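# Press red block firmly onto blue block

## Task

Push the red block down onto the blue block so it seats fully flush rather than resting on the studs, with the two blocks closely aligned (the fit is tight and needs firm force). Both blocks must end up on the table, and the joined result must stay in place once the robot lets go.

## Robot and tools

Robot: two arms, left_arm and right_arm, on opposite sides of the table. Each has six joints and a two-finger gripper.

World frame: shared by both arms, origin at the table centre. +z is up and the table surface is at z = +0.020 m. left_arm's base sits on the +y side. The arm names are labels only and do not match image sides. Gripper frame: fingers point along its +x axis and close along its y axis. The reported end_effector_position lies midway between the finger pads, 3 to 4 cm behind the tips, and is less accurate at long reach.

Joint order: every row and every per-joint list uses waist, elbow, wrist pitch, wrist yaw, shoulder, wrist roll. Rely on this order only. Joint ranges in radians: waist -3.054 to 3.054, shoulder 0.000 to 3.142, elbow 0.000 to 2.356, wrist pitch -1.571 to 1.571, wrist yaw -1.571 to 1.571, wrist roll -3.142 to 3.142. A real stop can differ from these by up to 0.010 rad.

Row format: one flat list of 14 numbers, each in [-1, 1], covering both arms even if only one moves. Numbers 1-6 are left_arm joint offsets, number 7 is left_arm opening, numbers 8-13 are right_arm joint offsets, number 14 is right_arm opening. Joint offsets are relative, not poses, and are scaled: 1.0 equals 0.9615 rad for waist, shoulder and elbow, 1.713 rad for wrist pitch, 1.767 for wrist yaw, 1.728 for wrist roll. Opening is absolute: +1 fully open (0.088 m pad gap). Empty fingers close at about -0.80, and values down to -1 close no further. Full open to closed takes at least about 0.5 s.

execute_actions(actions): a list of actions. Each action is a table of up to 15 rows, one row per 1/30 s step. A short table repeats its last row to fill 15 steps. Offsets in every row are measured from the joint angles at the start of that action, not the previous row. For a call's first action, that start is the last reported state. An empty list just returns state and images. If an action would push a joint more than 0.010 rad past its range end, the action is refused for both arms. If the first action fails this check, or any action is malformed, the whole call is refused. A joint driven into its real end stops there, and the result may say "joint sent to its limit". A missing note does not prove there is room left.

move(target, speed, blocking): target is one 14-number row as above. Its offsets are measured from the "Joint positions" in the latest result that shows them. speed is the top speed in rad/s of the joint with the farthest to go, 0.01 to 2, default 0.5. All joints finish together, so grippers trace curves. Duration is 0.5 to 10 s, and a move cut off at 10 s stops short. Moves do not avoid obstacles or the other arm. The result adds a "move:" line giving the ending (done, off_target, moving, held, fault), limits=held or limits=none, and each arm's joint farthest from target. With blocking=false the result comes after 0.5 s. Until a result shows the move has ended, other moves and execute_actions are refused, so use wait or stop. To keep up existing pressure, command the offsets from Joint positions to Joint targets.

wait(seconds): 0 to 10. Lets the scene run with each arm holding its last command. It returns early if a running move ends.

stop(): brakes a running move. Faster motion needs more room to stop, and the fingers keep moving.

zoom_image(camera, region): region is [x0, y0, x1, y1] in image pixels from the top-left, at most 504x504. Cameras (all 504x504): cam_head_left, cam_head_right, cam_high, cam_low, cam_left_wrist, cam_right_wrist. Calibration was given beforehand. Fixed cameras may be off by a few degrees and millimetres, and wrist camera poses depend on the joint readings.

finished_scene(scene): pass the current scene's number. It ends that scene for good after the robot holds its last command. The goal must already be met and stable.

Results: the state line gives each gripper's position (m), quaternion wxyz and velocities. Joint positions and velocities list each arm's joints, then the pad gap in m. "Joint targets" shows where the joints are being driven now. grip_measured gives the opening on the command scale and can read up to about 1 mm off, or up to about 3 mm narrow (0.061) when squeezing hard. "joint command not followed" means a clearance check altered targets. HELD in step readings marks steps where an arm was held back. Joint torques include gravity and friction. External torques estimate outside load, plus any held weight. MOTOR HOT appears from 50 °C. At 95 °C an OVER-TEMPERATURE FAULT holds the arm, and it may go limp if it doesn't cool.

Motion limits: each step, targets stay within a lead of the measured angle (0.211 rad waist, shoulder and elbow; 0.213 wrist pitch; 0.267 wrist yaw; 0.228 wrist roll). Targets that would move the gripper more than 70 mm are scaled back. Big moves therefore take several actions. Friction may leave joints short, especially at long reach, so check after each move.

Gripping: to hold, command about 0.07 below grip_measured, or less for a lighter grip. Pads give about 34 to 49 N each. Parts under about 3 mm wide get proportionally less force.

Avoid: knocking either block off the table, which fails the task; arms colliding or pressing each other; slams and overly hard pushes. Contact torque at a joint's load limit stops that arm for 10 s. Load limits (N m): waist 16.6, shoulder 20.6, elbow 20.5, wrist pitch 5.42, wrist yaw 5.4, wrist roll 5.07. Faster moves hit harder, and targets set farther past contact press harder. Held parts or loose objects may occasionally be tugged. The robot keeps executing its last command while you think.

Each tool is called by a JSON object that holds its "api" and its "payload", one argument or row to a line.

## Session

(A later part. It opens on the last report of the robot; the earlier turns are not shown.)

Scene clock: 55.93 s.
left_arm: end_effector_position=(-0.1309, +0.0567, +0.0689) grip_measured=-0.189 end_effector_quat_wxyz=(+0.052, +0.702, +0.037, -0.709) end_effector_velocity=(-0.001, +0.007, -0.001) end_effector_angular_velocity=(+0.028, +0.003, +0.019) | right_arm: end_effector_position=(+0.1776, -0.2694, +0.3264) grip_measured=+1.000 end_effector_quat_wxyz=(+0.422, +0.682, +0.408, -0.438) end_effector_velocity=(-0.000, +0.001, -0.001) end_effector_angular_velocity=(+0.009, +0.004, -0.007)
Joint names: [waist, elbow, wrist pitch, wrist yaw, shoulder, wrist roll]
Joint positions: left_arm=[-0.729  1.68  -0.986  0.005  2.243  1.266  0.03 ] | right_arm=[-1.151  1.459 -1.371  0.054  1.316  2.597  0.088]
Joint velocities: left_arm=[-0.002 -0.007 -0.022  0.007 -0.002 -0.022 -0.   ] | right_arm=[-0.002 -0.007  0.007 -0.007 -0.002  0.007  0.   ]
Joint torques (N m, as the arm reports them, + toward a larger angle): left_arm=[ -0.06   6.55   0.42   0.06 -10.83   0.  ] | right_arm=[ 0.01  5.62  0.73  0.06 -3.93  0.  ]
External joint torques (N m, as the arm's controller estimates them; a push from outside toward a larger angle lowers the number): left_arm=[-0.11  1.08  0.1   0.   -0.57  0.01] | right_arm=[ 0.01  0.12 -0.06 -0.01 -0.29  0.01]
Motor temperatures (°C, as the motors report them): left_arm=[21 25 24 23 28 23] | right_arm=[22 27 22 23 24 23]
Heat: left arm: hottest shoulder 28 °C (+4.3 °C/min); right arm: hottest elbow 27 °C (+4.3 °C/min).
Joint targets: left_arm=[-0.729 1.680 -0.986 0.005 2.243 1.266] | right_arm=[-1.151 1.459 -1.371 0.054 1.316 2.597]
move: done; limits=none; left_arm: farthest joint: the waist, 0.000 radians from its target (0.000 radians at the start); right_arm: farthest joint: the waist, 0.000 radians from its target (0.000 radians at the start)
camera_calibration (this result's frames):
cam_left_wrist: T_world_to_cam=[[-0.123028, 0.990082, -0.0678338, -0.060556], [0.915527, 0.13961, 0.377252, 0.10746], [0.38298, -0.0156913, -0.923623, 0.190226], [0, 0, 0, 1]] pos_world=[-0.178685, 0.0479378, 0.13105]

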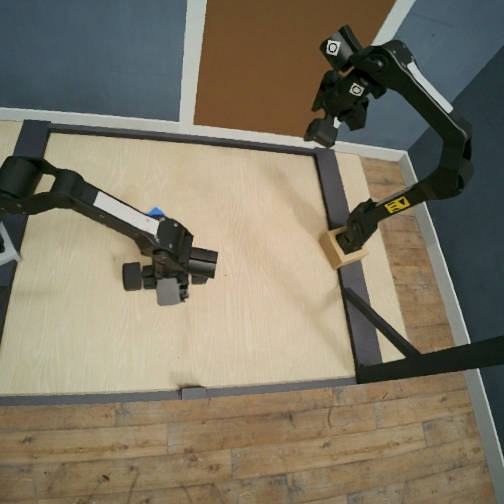

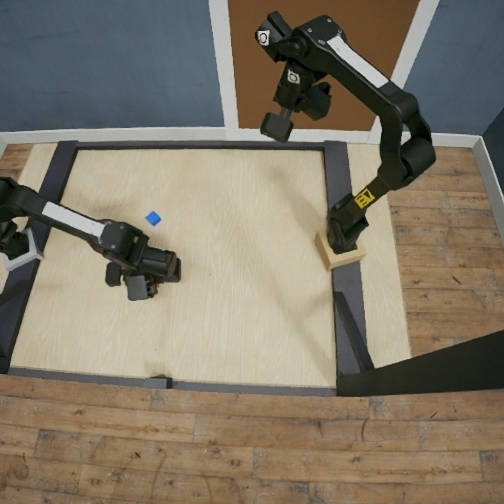

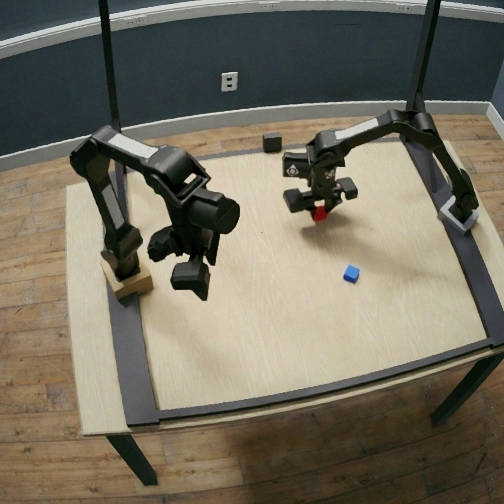

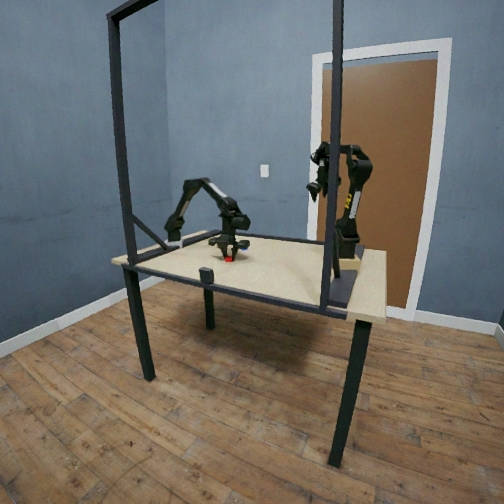

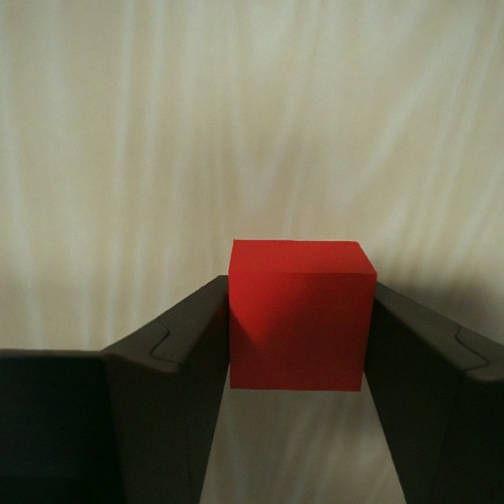

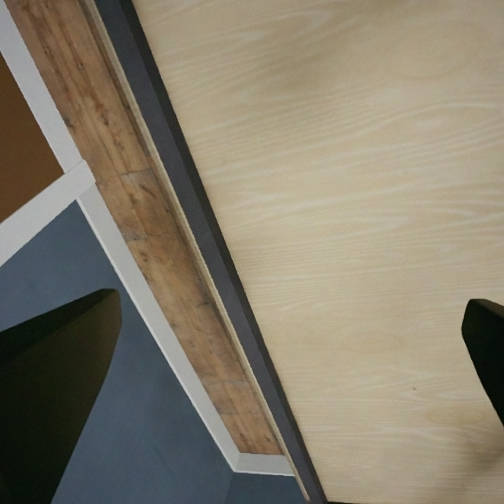

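{"api": "move", "payload": {
  "target": [0,0.05,-0.097,0,-0.115,0,-0.26,0,0,0,0,0,0,1],
  "speed": 0.3
}}

{"api": "move", "payload": {
  "target": [0.53,0,0,0,0,-0.05,-0.26,0,0,0,0,0,0,1],
  "speed": 0.6
}}

Scene clock: 61.90 s.
left_arm: end_effector_position=(-0.1275, +0.0751, +0.1171) grip_measured=-0.189 end_effector_quat_wxyz=(+0.042, +0.704, +0.047, -0.707) end_effector_velocity=(-0.004, +0.003, +0.000) end_effector_angular_velocity=(+0.009, +0.006, +0.000) | right_arm: end_effector_position=(+0.1776, -0.2694, +0.3264) grip_measured=+1.000 end_effector_quat_wxyz=(+0.422, +0.682, +0.408, -0.438) end_effector_velocity=(-0.002, -0.001, -0.001) end_effector_angular_velocity=(-0.002, +0.009, +0.007)
Joint names: [waist, elbow, wrist pitch, wrist yaw, shoulder, wrist roll]
Joint positions: left_arm=[-0.729  1.717 -1.15   0.005  2.144  1.266  0.03 ] | right_arm=[-1.151  1.459 -1.371  0.054  1.316  2.597  0.088]
Joint velocities: left_arm=[-0.007 -0.002 -0.007  0.007 -0.002 -0.007 -0.   ] | right_arm=[-0.002 -0.002 -0.007 -0.007 -0.002 -0.007  0.   ]
Joint torques (N m, as the arm reports them, + toward a larger angle): left_arm=[ -0.09   8.11   0.06   0.01 -12.05   0.01] | right_arm=[ 0.01  5.62  0.73  0.05 -3.93 -0.01]
External joint torques (N m, as the arm's controller estimates them; a push from outside toward a larger angle lowers the number): left_arm=[-0.03  2.47 -0.24 -0.05 -2.24  0.01] | right_arm=[-0.01  0.12 -0.04 -0.01 -0.26  0.01]
Motor temperatures (°C, as the motors report them): left_arm=[21 25 24 23 29 23] | right_arm=[22 27 22 23 24 23]
Heat: left arm: hottest shoulder 29 °C (+5.1 °C/min); right arm: hottest elbow 27 °C (+3.1 °C/min).
Joint targets: left_arm=[-0.729 1.729 -1.153 0.005 2.132 1.266] | right_arm=[-1.151 1.459 -1.371 0.054 1.316 2.597]
move: off_target (left_arm); limits=none; left_arm: farthest joint: the shoulder, 0.012 radians from its target (0.110 radians at the start); right_arm: farthest joint: the waist, 0.000 radians from its target (0.000 radians at the start)
camera_calibration (this result's frames):
cam_left_wrist: T_world_to_cam=[[-0.122755, 0.991593, -0.0409244, -0.0783026], [0.913612, 0.129014, 0.385575, 0.0832749], [0.387613, 0.00994215, -0.921769, 0.232144], [0, 0, 0, 1]] pos_world=[-0.175675, 0.0645926, 0.17867]

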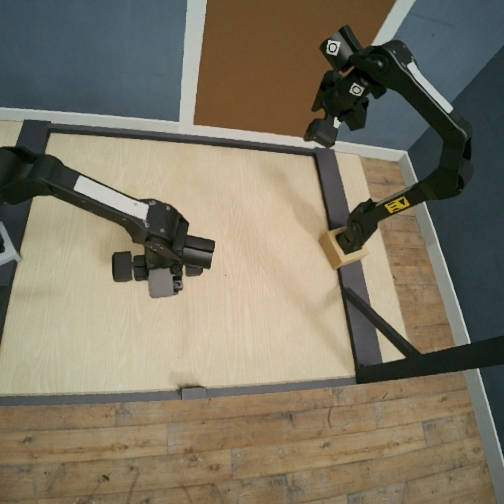

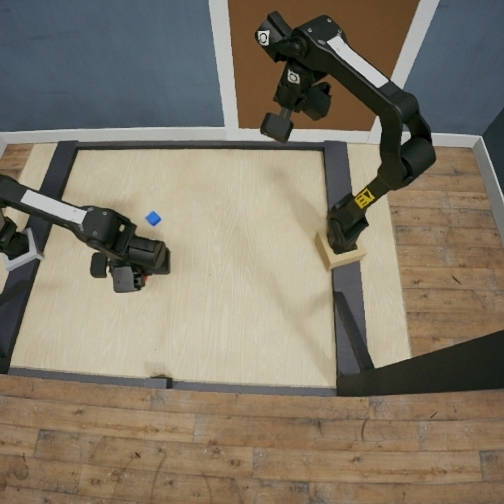

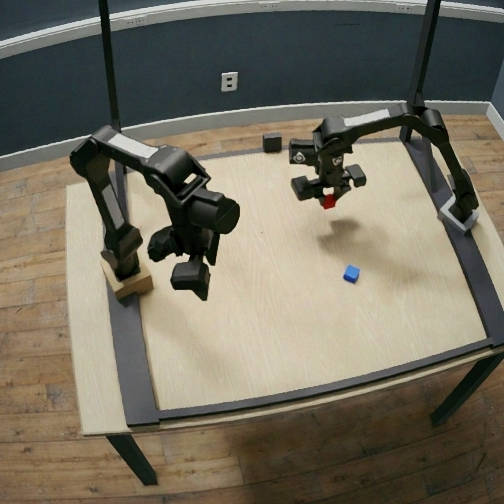

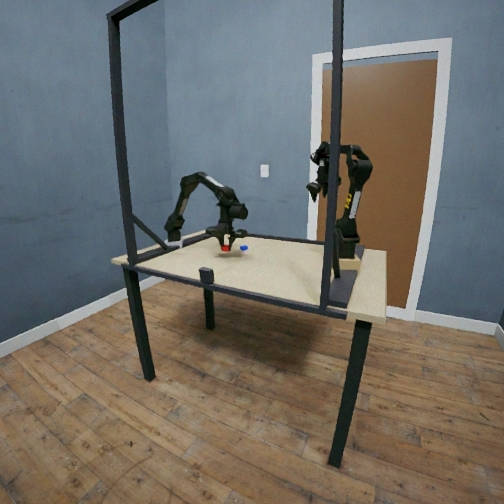

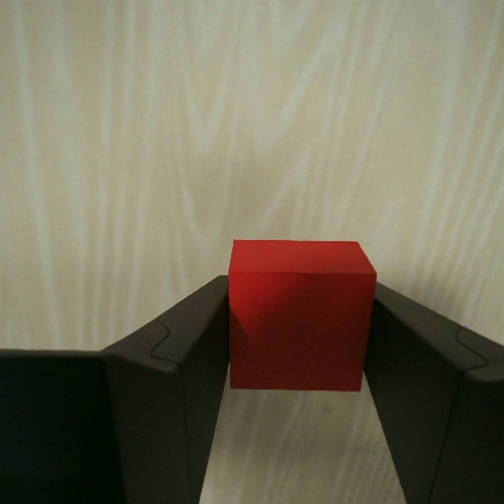

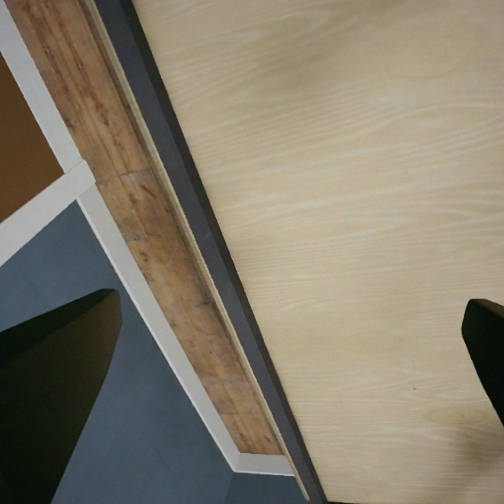

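Scene clock: 63.23 s.
left_arm: end_effector_position=(+0.0781, +0.0903, +0.1171) grip_measured=-0.189 end_effector_quat_wxyz=(+0.246, +0.660, +0.250, -0.664) end_effector_velocity=(-0.002, +0.000, +0.002) end_effector_angular_velocity=(+0.005, -0.006, -0.000) | right_arm: end_effector_position=(+0.1776, -0.2694, +0.3264) grip_measured=+1.000 end_effector_quat_wxyz=(+0.422, +0.682, +0.408, -0.438) end_effector_velocity=(-0.003, -0.005, -0.002) end_effector_angular_velocity=(-0.022, +0.010, +0.002)
Joint names: [waist, elbow, wrist pitch, wrist yaw, shoulder, wrist roll]
Joint positions: left_arm=[-0.221  1.717 -1.15   0.005  2.144  1.183  0.03 ] | right_arm=[-1.151  1.459 -1.371  0.054  1.316  2.597  0.088]
Joint velocities: left_arm=[-0.007  0.002 -0.007 -0.007 -0.002 -0.007 -0.   ] | right_arm=[-0.002 -0.002 -0.022  0.007 -0.002 -0.007  0.   ]
Joint torques (N m, as the arm reports them, + toward a larger angle): left_arm=[ -0.13   6.86   0.35   0.05 -10.34  -0.11] | right_arm=[ 0.01  5.62  0.73  0.05 -3.92 -0.01]
External joint torques (N m, as the arm's controller estimates them; a push from outside toward a larger angle lowers the number): left_arm=[-0.09  1.19  0.05 -0.01 -0.5  -0.11] | right_arm=[ 0.01  0.1  -0.03 -0.02 -0.22  0.01]
Motor temperatures (°C, as the motors report them): left_arm=[21 25 24 23 29 23] | right_arm=[22 27 22 23 24 23]
Heat: left arm: hottest shoulder 29 °C (+5.1 °C/min); right arm: hottest elbow 27 °C (+3.0 °C/min).
Joint targets: left_arm=[-0.220 1.717 -1.150 0.005 2.144 1.180] | right_arm=[-1.151 1.459 -1.371 0.054 1.316 2.597]
move: done; limits=none; left_arm: farthest joint: the wrist roll, 0.003 radians from its target (0.087 radians at the start); right_arm: farthest joint: the waist, 0.000 radians from its target (0.000 radians at the start)
camera_calibration (this result's frames):
cam_left_wrist: T_world_to_cam=[[-0.654931, 0.754592, -0.0406968, -0.00519229], [0.686235, 0.616428, 0.386132, -0.132827], [0.316459, 0.224962, -0.921545, 0.138422], [0, 0, 0, 1]] pos_world=[0.0439451, 0.0546565, 0.17864]

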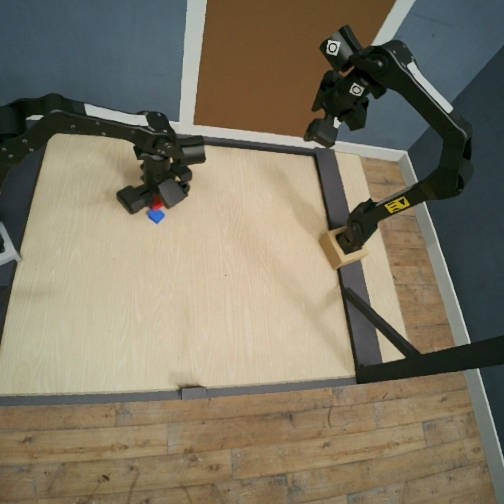

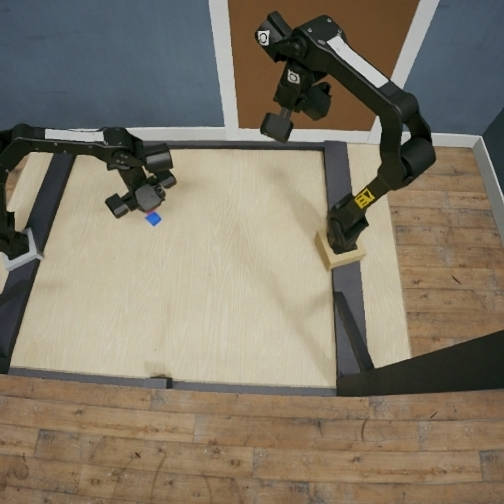

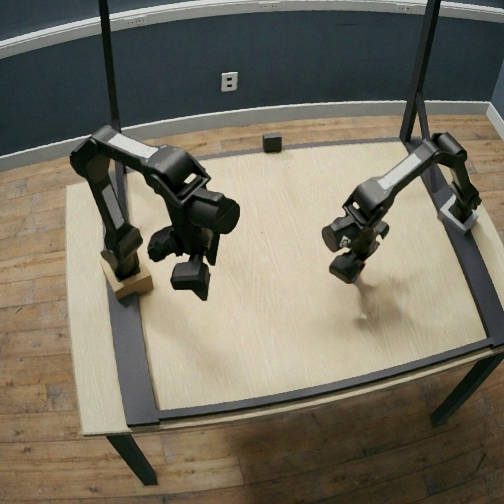

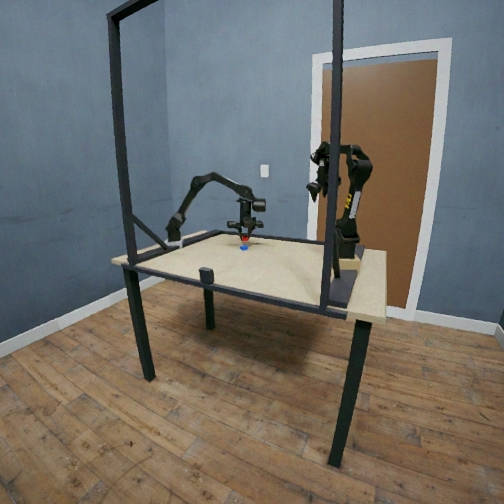

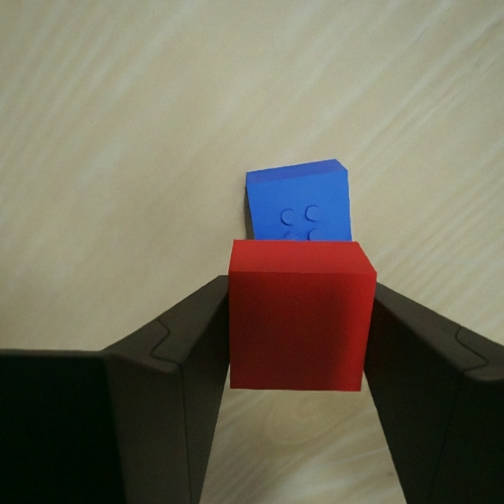

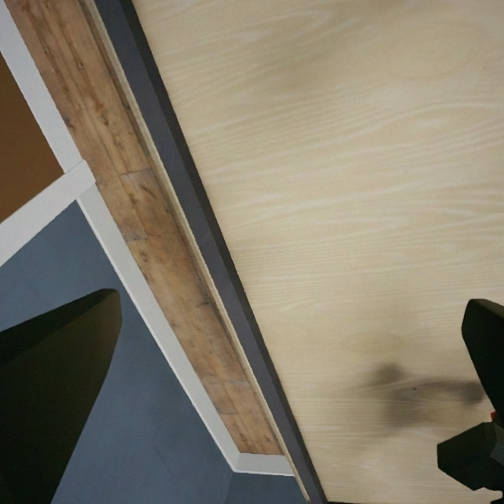

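{"api": "move", "payload": {
  "target": [-0.027,-0.067,0.041,-0.003,0.027,-0.09,-0.26,0,0,0,0,0,0,1],
  "speed": 0.15
}}

Scene clock: 70.90 s.
left_arm: end_effector_position=(+0.0695, +0.0873, +0.1001) grip_measured=-0.189 end_effector_quat_wxyz=(+0.290, +0.643, +0.291, -0.646) end_effector_velocity=(+0.000, -0.001, +0.000) end_effector_angular_velocity=(-0.005, -0.009, -0.010) | right_arm: end_effector_position=(+0.1776, -0.2694, +0.3264) grip_measured=+1.000 end_effector_quat_wxyz=(+0.422, +0.682, +0.408, -0.438) end_effector_velocity=(-0.001, -0.002, +0.001) end_effector_angular_velocity=(+0.001, +0.005, +0.002)
Joint names: [waist, elbow, wrist pitch, wrist yaw, shoulder, wrist roll]
Joint positions: left_arm=[-0.243  1.666 -1.082  0.005  2.155  1.031  0.03 ] | right_arm=[-1.151  1.459 -1.371  0.054  1.316  2.597  0.088]
Joint velocities: left_arm=[-0.002 -0.002  0.007 -0.007 -0.002  0.007 -0.   ] | right_arm=[-0.007  0.002 -0.007 -0.007 -0.002 -0.007  0.   ]
Joint torques (N m, as the arm reports them, + toward a larger angle): left_arm=[-0.31  5.1   0.57 -0.13 -8.57 -0.12] | right_arm=[ 0.01  5.61  0.73  0.06 -3.93  0.  ]
External joint torques (N m, as the arm's controller estimates them; a push from outside toward a larger angle lowers the number): left_arm=[-0.31 -0.52  0.24 -0.19  1.26 -0.12] | right_arm=[ 0.01  0.09 -0.04 -0.01 -0.2   0.01]
Motor temperatures (°C, as the motors report them): left_arm=[21 25 24 23 30 23] | right_arm=[22 27 23 23 25 23]
Heat: left arm: hottest shoulder 30 °C (+6.0 °C/min); right arm: hottest elbow 27 °C (+3.0 °C/min).
Joint targets: left_arm=[-0.246 1.653 -1.080 -0.000 2.170 1.028] | right_arm=[-1.151 1.459 -1.371 0.054 1.316 2.597]
move: off_target (left_arm); limits=none; left_arm: farthest joint: the shoulder, 0.015 radians from its target (0.026 radians at the start); right_arm: farthest joint: the waist, 0.000 radians from its target (0.000 radians at the start)
camera_calibration (this result's frames):
cam_left_wrist: T_world_to_cam=[[-0.746939, 0.66339, -0.04467, 0.00546641], [0.599958, 0.701427, 0.384774, -0.119858], [0.286588, 0.260602, -0.921929, 0.125126], [0, 0, 0, 1]] pos_world=[0.040133, 0.0478369, 0.16172]

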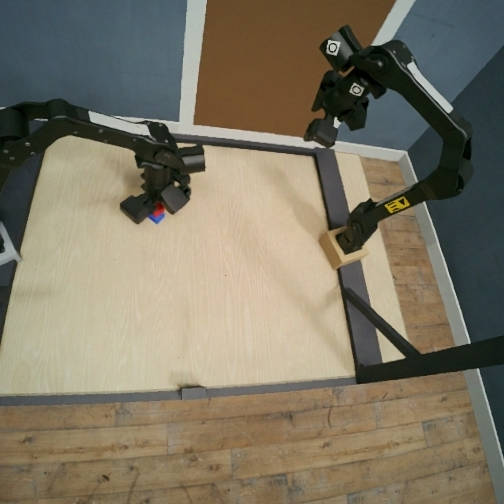

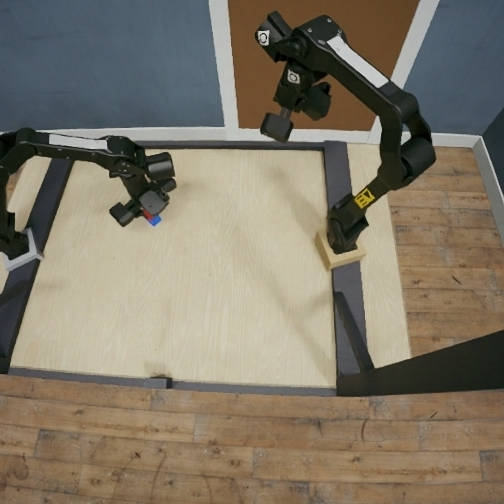

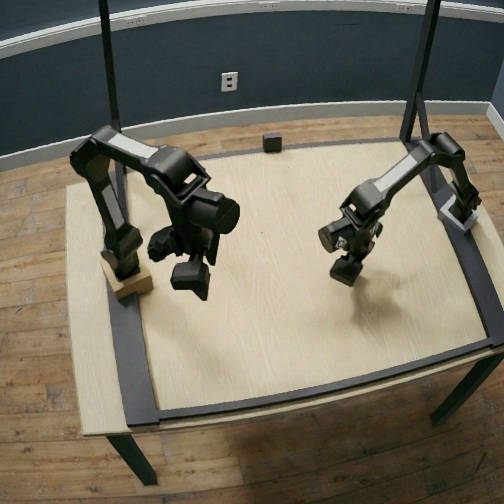

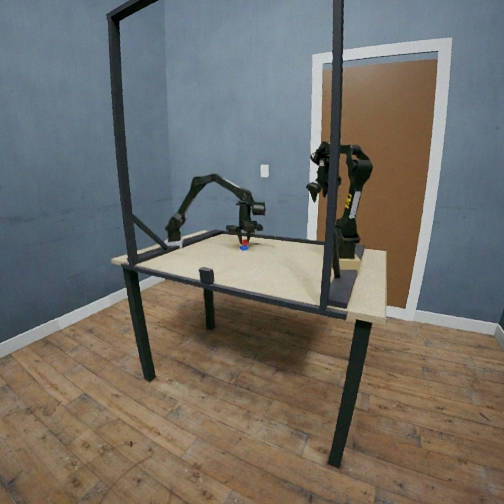

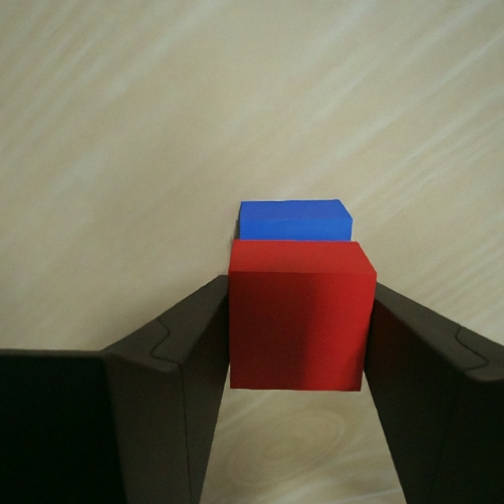

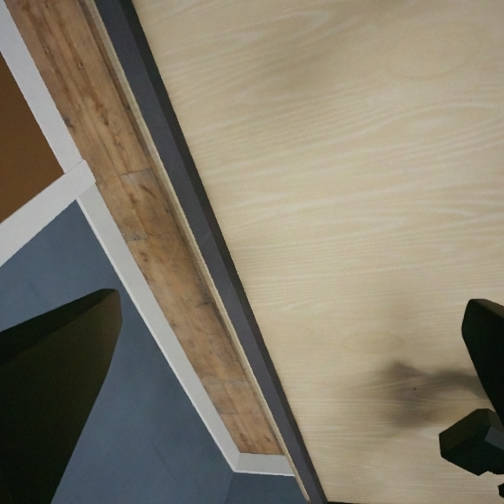

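{"api": "move", "payload": {
  "target": [-0.008,-0.036,0.017,0,0.020,0,-0.26,0,0,0,0,0,0,1],
  "speed": 0.05
}}

{"api": "zoom_image", "payload": {
  "camera": "cam_left_wrist",
  "region": [210,190,390,290]
}}

Scene clock: 75.57 s.
left_arm: end_effector_position=(+0.0678, +0.0876, +0.0930) grip_measured=-0.189 end_effector_quat_wxyz=(+0.289, +0.643, +0.290, -0.647) end_effector_velocity=(-0.000, +0.001, +0.002) end_effector_angular_velocity=(+0.005, -0.006, +0.005) | right_arm: end_effector_position=(+0.1776, -0.2694, +0.3264) grip_measured=+1.000 end_effector_quat_wxyz=(+0.422, +0.682, +0.408, -0.438) end_effector_velocity=(-0.002, -0.001, -0.001) end_effector_angular_velocity=(+0.002, +0.011, -0.007)
Joint names: [waist, elbow, wrist pitch, wrist yaw, shoulder, wrist roll]
Joint positions: left_arm=[-0.247  1.644 -1.056  0.005  2.16   1.031  0.03 ] | right_arm=[-1.151  1.459 -1.371  0.054  1.316  2.597  0.088]
Joint velocities: left_arm=[-0.002  0.002 -0.007 -0.007 -0.002 -0.007 -0.   ] | right_arm=[-0.002 -0.002 -0.007 -0.007 -0.002  0.007  0.   ]
Joint torques (N m, as the arm reports them, + toward a larger angle): left_arm=[-0.19  4.88  0.56  0.   -8.63  0.03] | right_arm=[ 0.02  5.62  0.73  0.06 -3.94 -0.01]
External joint torques (N m, as the arm's controller estimates them; a push from outside toward a larger angle lowers the number): left_arm=[-0.19 -0.65  0.25 -0.05  1.12  0.03] | right_arm=[ 0.02  0.14 -0.03 -0.01 -0.25  0.01]
Motor temperatures (°C, as the motors report them): left_arm=[21 25 24 23 30 23] | right_arm=[22 27 23 23 25 23]
Heat: left arm: hottest shoulder 30 °C (+6.0 °C/min); right arm: hottest elbow 27 °C (+2.0 °C/min).
Joint targets: left_arm=[-0.250 1.631 -1.053 0.005 2.175 1.031] | right_arm=[-1.151 1.459 -1.371 0.054 1.316 2.597]
move: off_target (left_arm); limits=none; left_arm: farthest joint: the shoulder, 0.014 radians from its target (0.019 radians at the start); right_arm: farthest joint: the waist, 0.000 radians from its target (0.000 radians at the start)
camera_calibration (this result's frames):
cam_left_wrist: T_world_to_cam=[[-0.744657, 0.665951, -0.0446685, 0.00335425], [0.602363, 0.699362, 0.384775, -0.116242], [0.287481, 0.259619, -0.921929, 0.119056], [0, 0, 0, 1]] pos_world=[0.0382915, 0.0481526, 0.154638]

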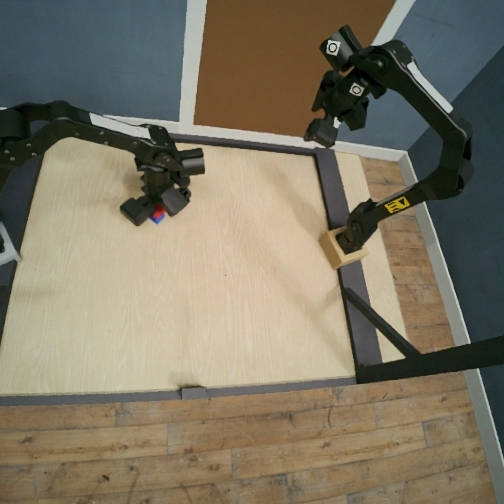

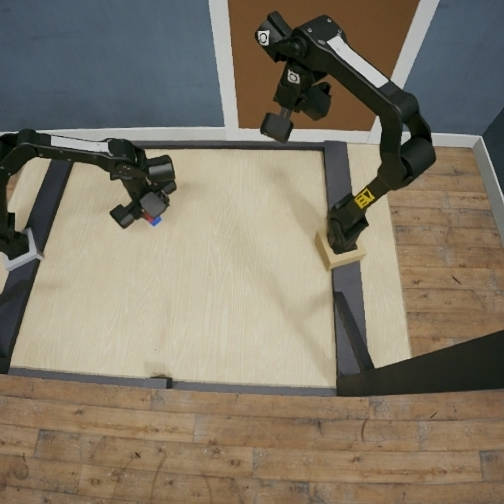

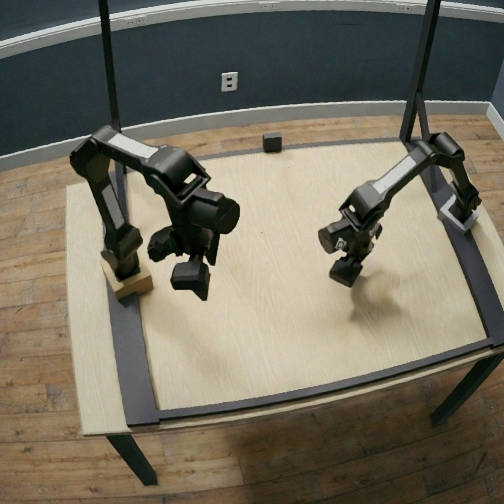

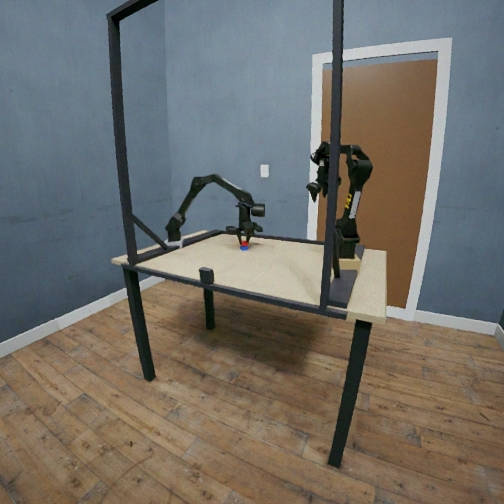

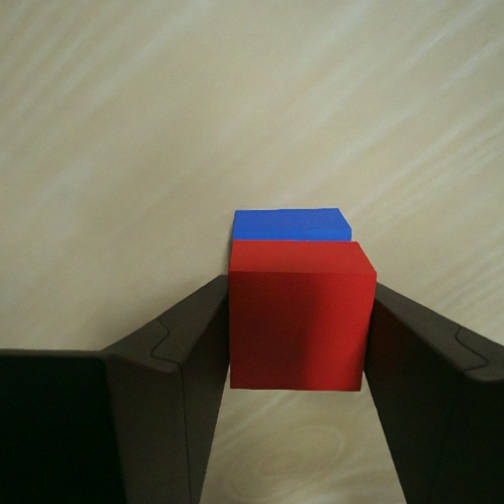

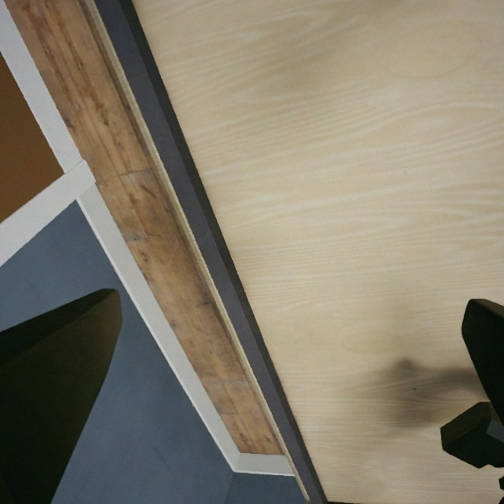

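Region (210, 190, 390, 290) of cam_left_wrist's 504x504 image, scaled by 2.800, with more detail than that image has.

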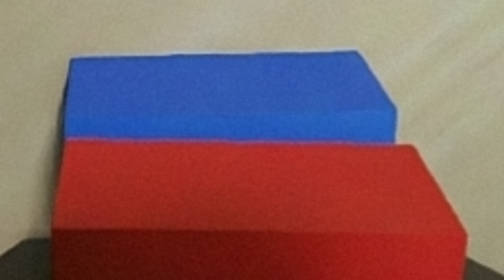

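{"api": "move", "payload": {
  "target": [-0.0065,-0.020,0.005,0,0.016,-0.028,-0.26,0,0,0,0,0,0,1],
  "speed": 0.05
}}

{"api": "zoom_image", "payload": {
  "camera": "cam_left_wrist",
  "region": [210,190,390,290]
}}

Scene clock: 82.30 s.
left_arm: end_effector_position=(+0.0667, +0.0878, +0.0914) grip_measured=-0.189 end_effector_quat_wxyz=(+0.302, +0.637, +0.304, -0.641) end_effector_velocity=(-0.001, +0.005, +0.000) end_effector_angular_velocity=(+0.023, -0.000, +0.005) | right_arm: end_effector_position=(+0.1776, -0.2694, +0.3264) grip_measured=+1.000 end_effector_quat_wxyz=(+0.422, +0.682, +0.408, -0.438) end_effector_velocity=(-0.006, -0.002, -0.003) end_effector_angular_velocity=(-0.005, +0.032, +0.012)
Joint names: [waist, elbow, wrist pitch, wrist yaw, shoulder, wrist roll]
Joint positions: left_arm=[-0.249  1.638 -1.05   0.005  2.16   0.986  0.03 ] | right_arm=[-1.151  1.459 -1.371  0.054  1.316  2.597  0.088]
Joint velocities: left_arm=[-0.002 -0.002 -0.022 -0.007 -0.002 -0.007 -0.   ] | right_arm=[-0.002 -0.007 -0.022 -0.022 -0.002 -0.007  0.   ]
Joint torques (N m, as the arm reports them, + toward a larger angle): left_arm=[-0.32  4.89  0.56  0.06 -8.36 -0.1 ] | right_arm=[ 0.01  5.62  0.73  0.06 -3.93  0.  ]
External joint torques (N m, as the arm's controller estimates them; a push from outside toward a larger angle lowers the number): left_arm=[-0.38 -0.64  0.25  0.02  1.42 -0.1 ] | right_arm=[ 0.    0.16 -0.02 -0.01 -0.27  0.01]
Motor temperatures (°C, as the motors report them): left_arm=[21 25 24 23 30 23] | right_arm=[22 27 23 23 25 23]
Heat: left arm: hottest shoulder 30 °C (+6.0 °C/min); right arm: hottest elbow 27 °C (+2.0 °C/min).
Joint targets: left_arm=[-0.253 1.625 -1.047 0.005 2.175 0.983] | right_arm=[-1.151 1.459 -1.371 0.054 1.316 2.597]
move: off_target (left_arm); limits=none; left_arm: farthest joint: the shoulder, 0.016 radians from its target (0.016 radians at the start); right_arm: farthest joint: the waist, 0.000 radians from its target (0.000 radians at the start)
camera_calibration (this result's frames):
cam_left_wrist: T_world_to_cam=[[-0.772186, 0.633858, -0.0441825, 0.00695522], [0.572275, 0.724007, 0.385118, -0.115353], [0.276099, 0.272098, -0.921809, 0.117502], [0, 0, 0, 1]] pos_world=[0.0389422, 0.0471357, 0.153046]

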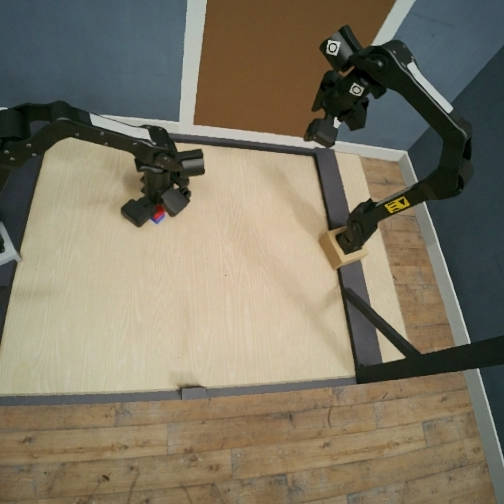

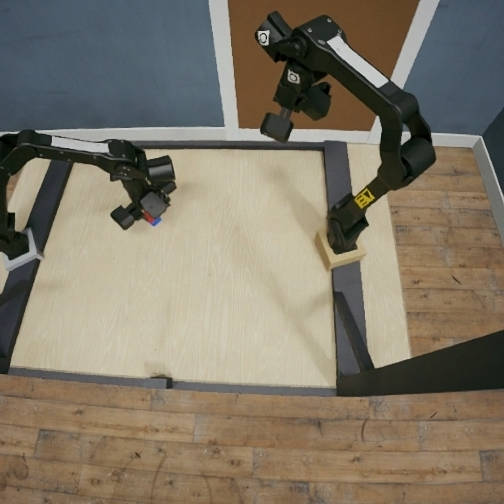

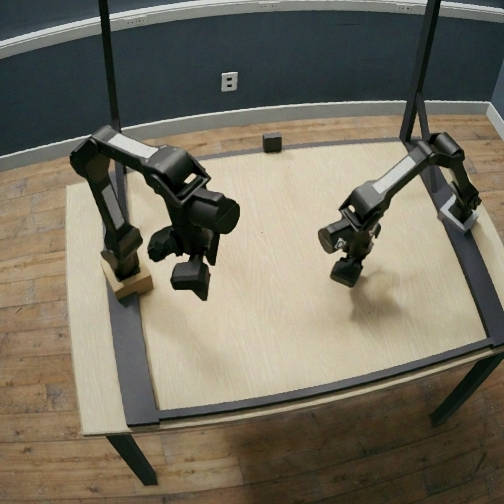

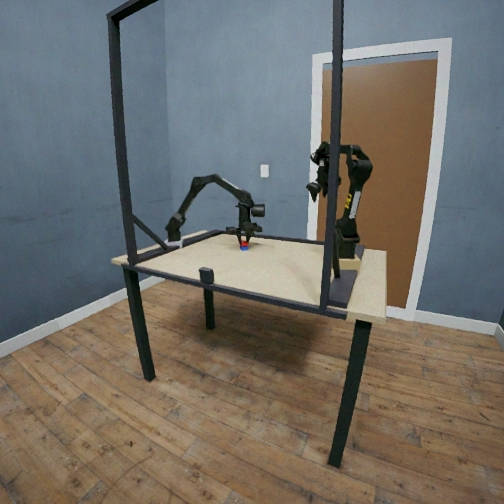

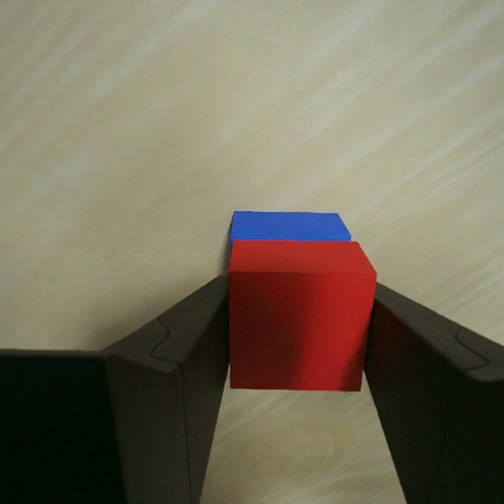

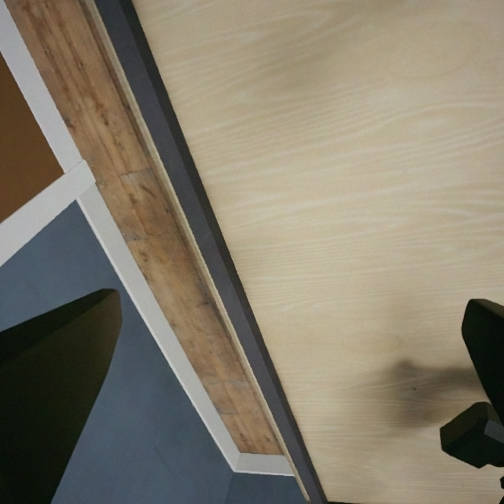

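Region (210, 190, 390, 290) of cam_left_wrist's 504x504 image, scaled by 2.800, with more detail than that image has.

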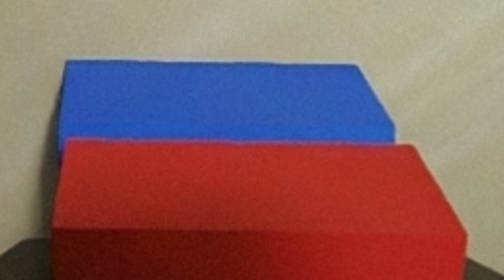

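{"api": "move", "payload": {
  "target": [0.004,-0.012,0.004,0,0.022,0,-0.26,0,0,0,0,0,0,1],
  "speed": 0.03
}}

{"api": "zoom_image", "payload": {
  "camera": "cam_left_wrist",
  "region": [210,190,390,290]
}}

Scene clock: 86.60 s.
left_arm: end_effector_position=(+0.0669, +0.0872, +0.0896) grip_measured=-0.189 end_effector_quat_wxyz=(+0.302, +0.637, +0.304, -0.640) end_effector_velocity=(-0.001, +0.002, +0.000) end_effector_angular_velocity=(+0.009, -0.005, +0.005) | right_arm: end_effector_position=(+0.1776, -0.2694, +0.3264) grip_measured=+1.000 end_effector_quat_wxyz=(+0.422, +0.682, +0.408, -0.438) end_effector_velocity=(-0.002, +0.002, -0.001) end_effector_angular_velocity=(+0.015, +0.011, +0.012)
Joint names: [waist, elbow, wrist pitch, wrist yaw, shoulder, wrist roll]
Joint positions: left_arm=[-0.249  1.638 -1.046  0.005  2.164  0.986  0.03 ] | right_arm=[-1.151  1.459 -1.371  0.054  1.316  2.597  0.088]
Joint velocities: left_arm=[-0.002 -0.002 -0.007 -0.007 -0.002 -0.007 -0.   ] | right_arm=[-0.002 -0.007  0.007 -0.022 -0.002 -0.007  0.   ]
Joint torques (N m, as the arm reports them, + toward a larger angle): left_arm=[ 0.31  5.07  0.56  0.07 -8.24  0.02] | right_arm=[ 0.01  5.61  0.73  0.05 -3.94 -0.01]
External joint torques (N m, as the arm's controller estimates them; a push from outside toward a larger angle lowers the number): left_arm=[ 0.32 -0.51  0.23  0.01  1.63  0.02] | right_arm=[ 0.    0.13 -0.05 -0.01 -0.29  0.  ]
Motor temperatures (°C, as the motors report them): left_arm=[21 25 24 23 30 23] | right_arm=[22 27 23 23 25 23]
Heat: left arm: hottest shoulder 30 °C (+6.1 °C/min); right arm: hottest elbow 27 °C (+1.0 °C/min).
Joint targets: left_arm=[-0.245 1.626 -1.043 0.005 2.181 0.986] | right_arm=[-1.151 1.459 -1.371 0.054 1.316 2.597]
move: off_target (left_arm); limits=none; left_arm: farthest joint: the shoulder, 0.017 radians from its target (0.021 radians at the start); right_arm: farthest joint: the waist, 0.000 radians from its target (0.000 radians at the start)
camera_calibration (this result's frames):
cam_left_wrist: T_world_to_cam=[[-0.772433, 0.63358, -0.0438629, 0.00738625], [0.572042, 0.724084, 0.385318, -0.114365], [0.27589, 0.272541, -0.921741, 0.115934], [0, 0, 0, 1]] pos_world=[0.0391418, 0.0465332, 0.151252]

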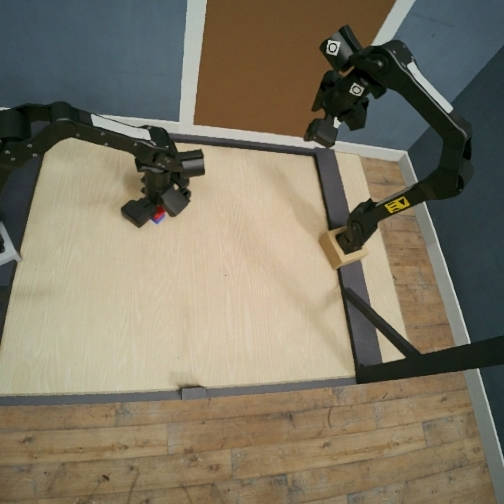

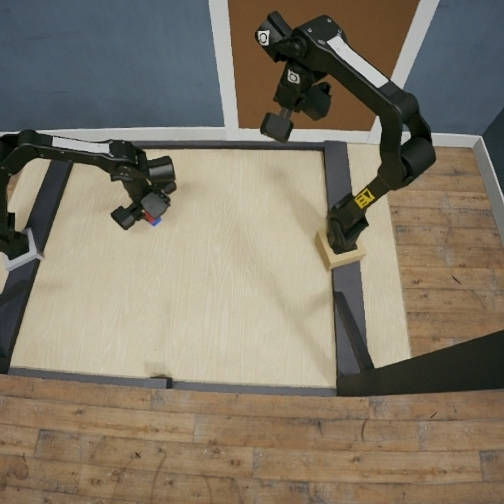

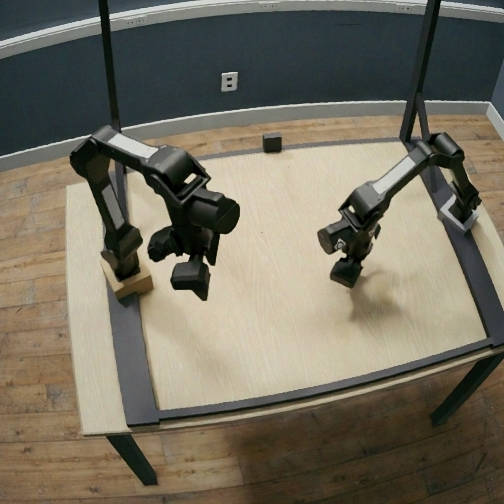

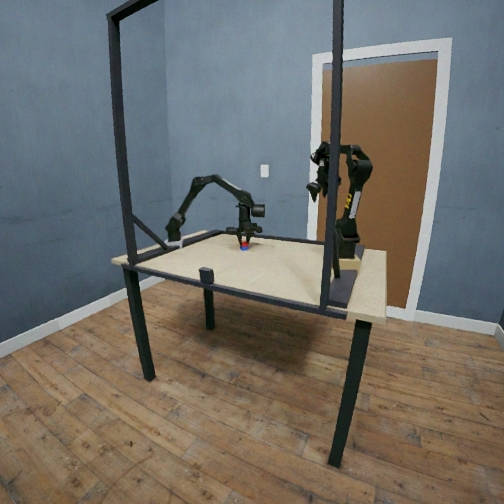

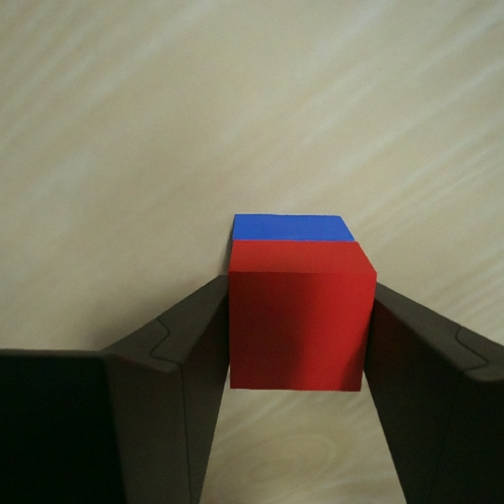

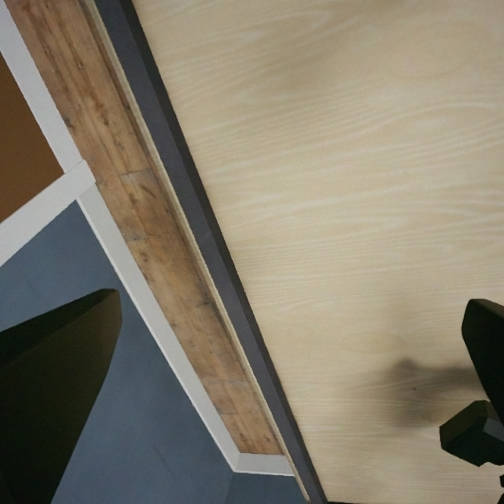

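Region (210, 190, 390, 290) of cam_left_wrist's 504x504 image, scaled by 2.800, with more detail than that image has.

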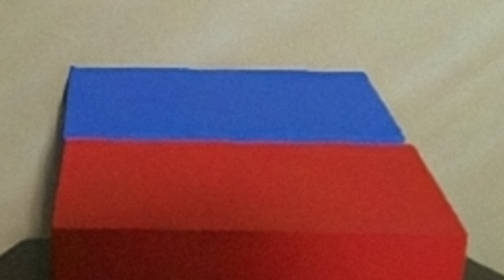

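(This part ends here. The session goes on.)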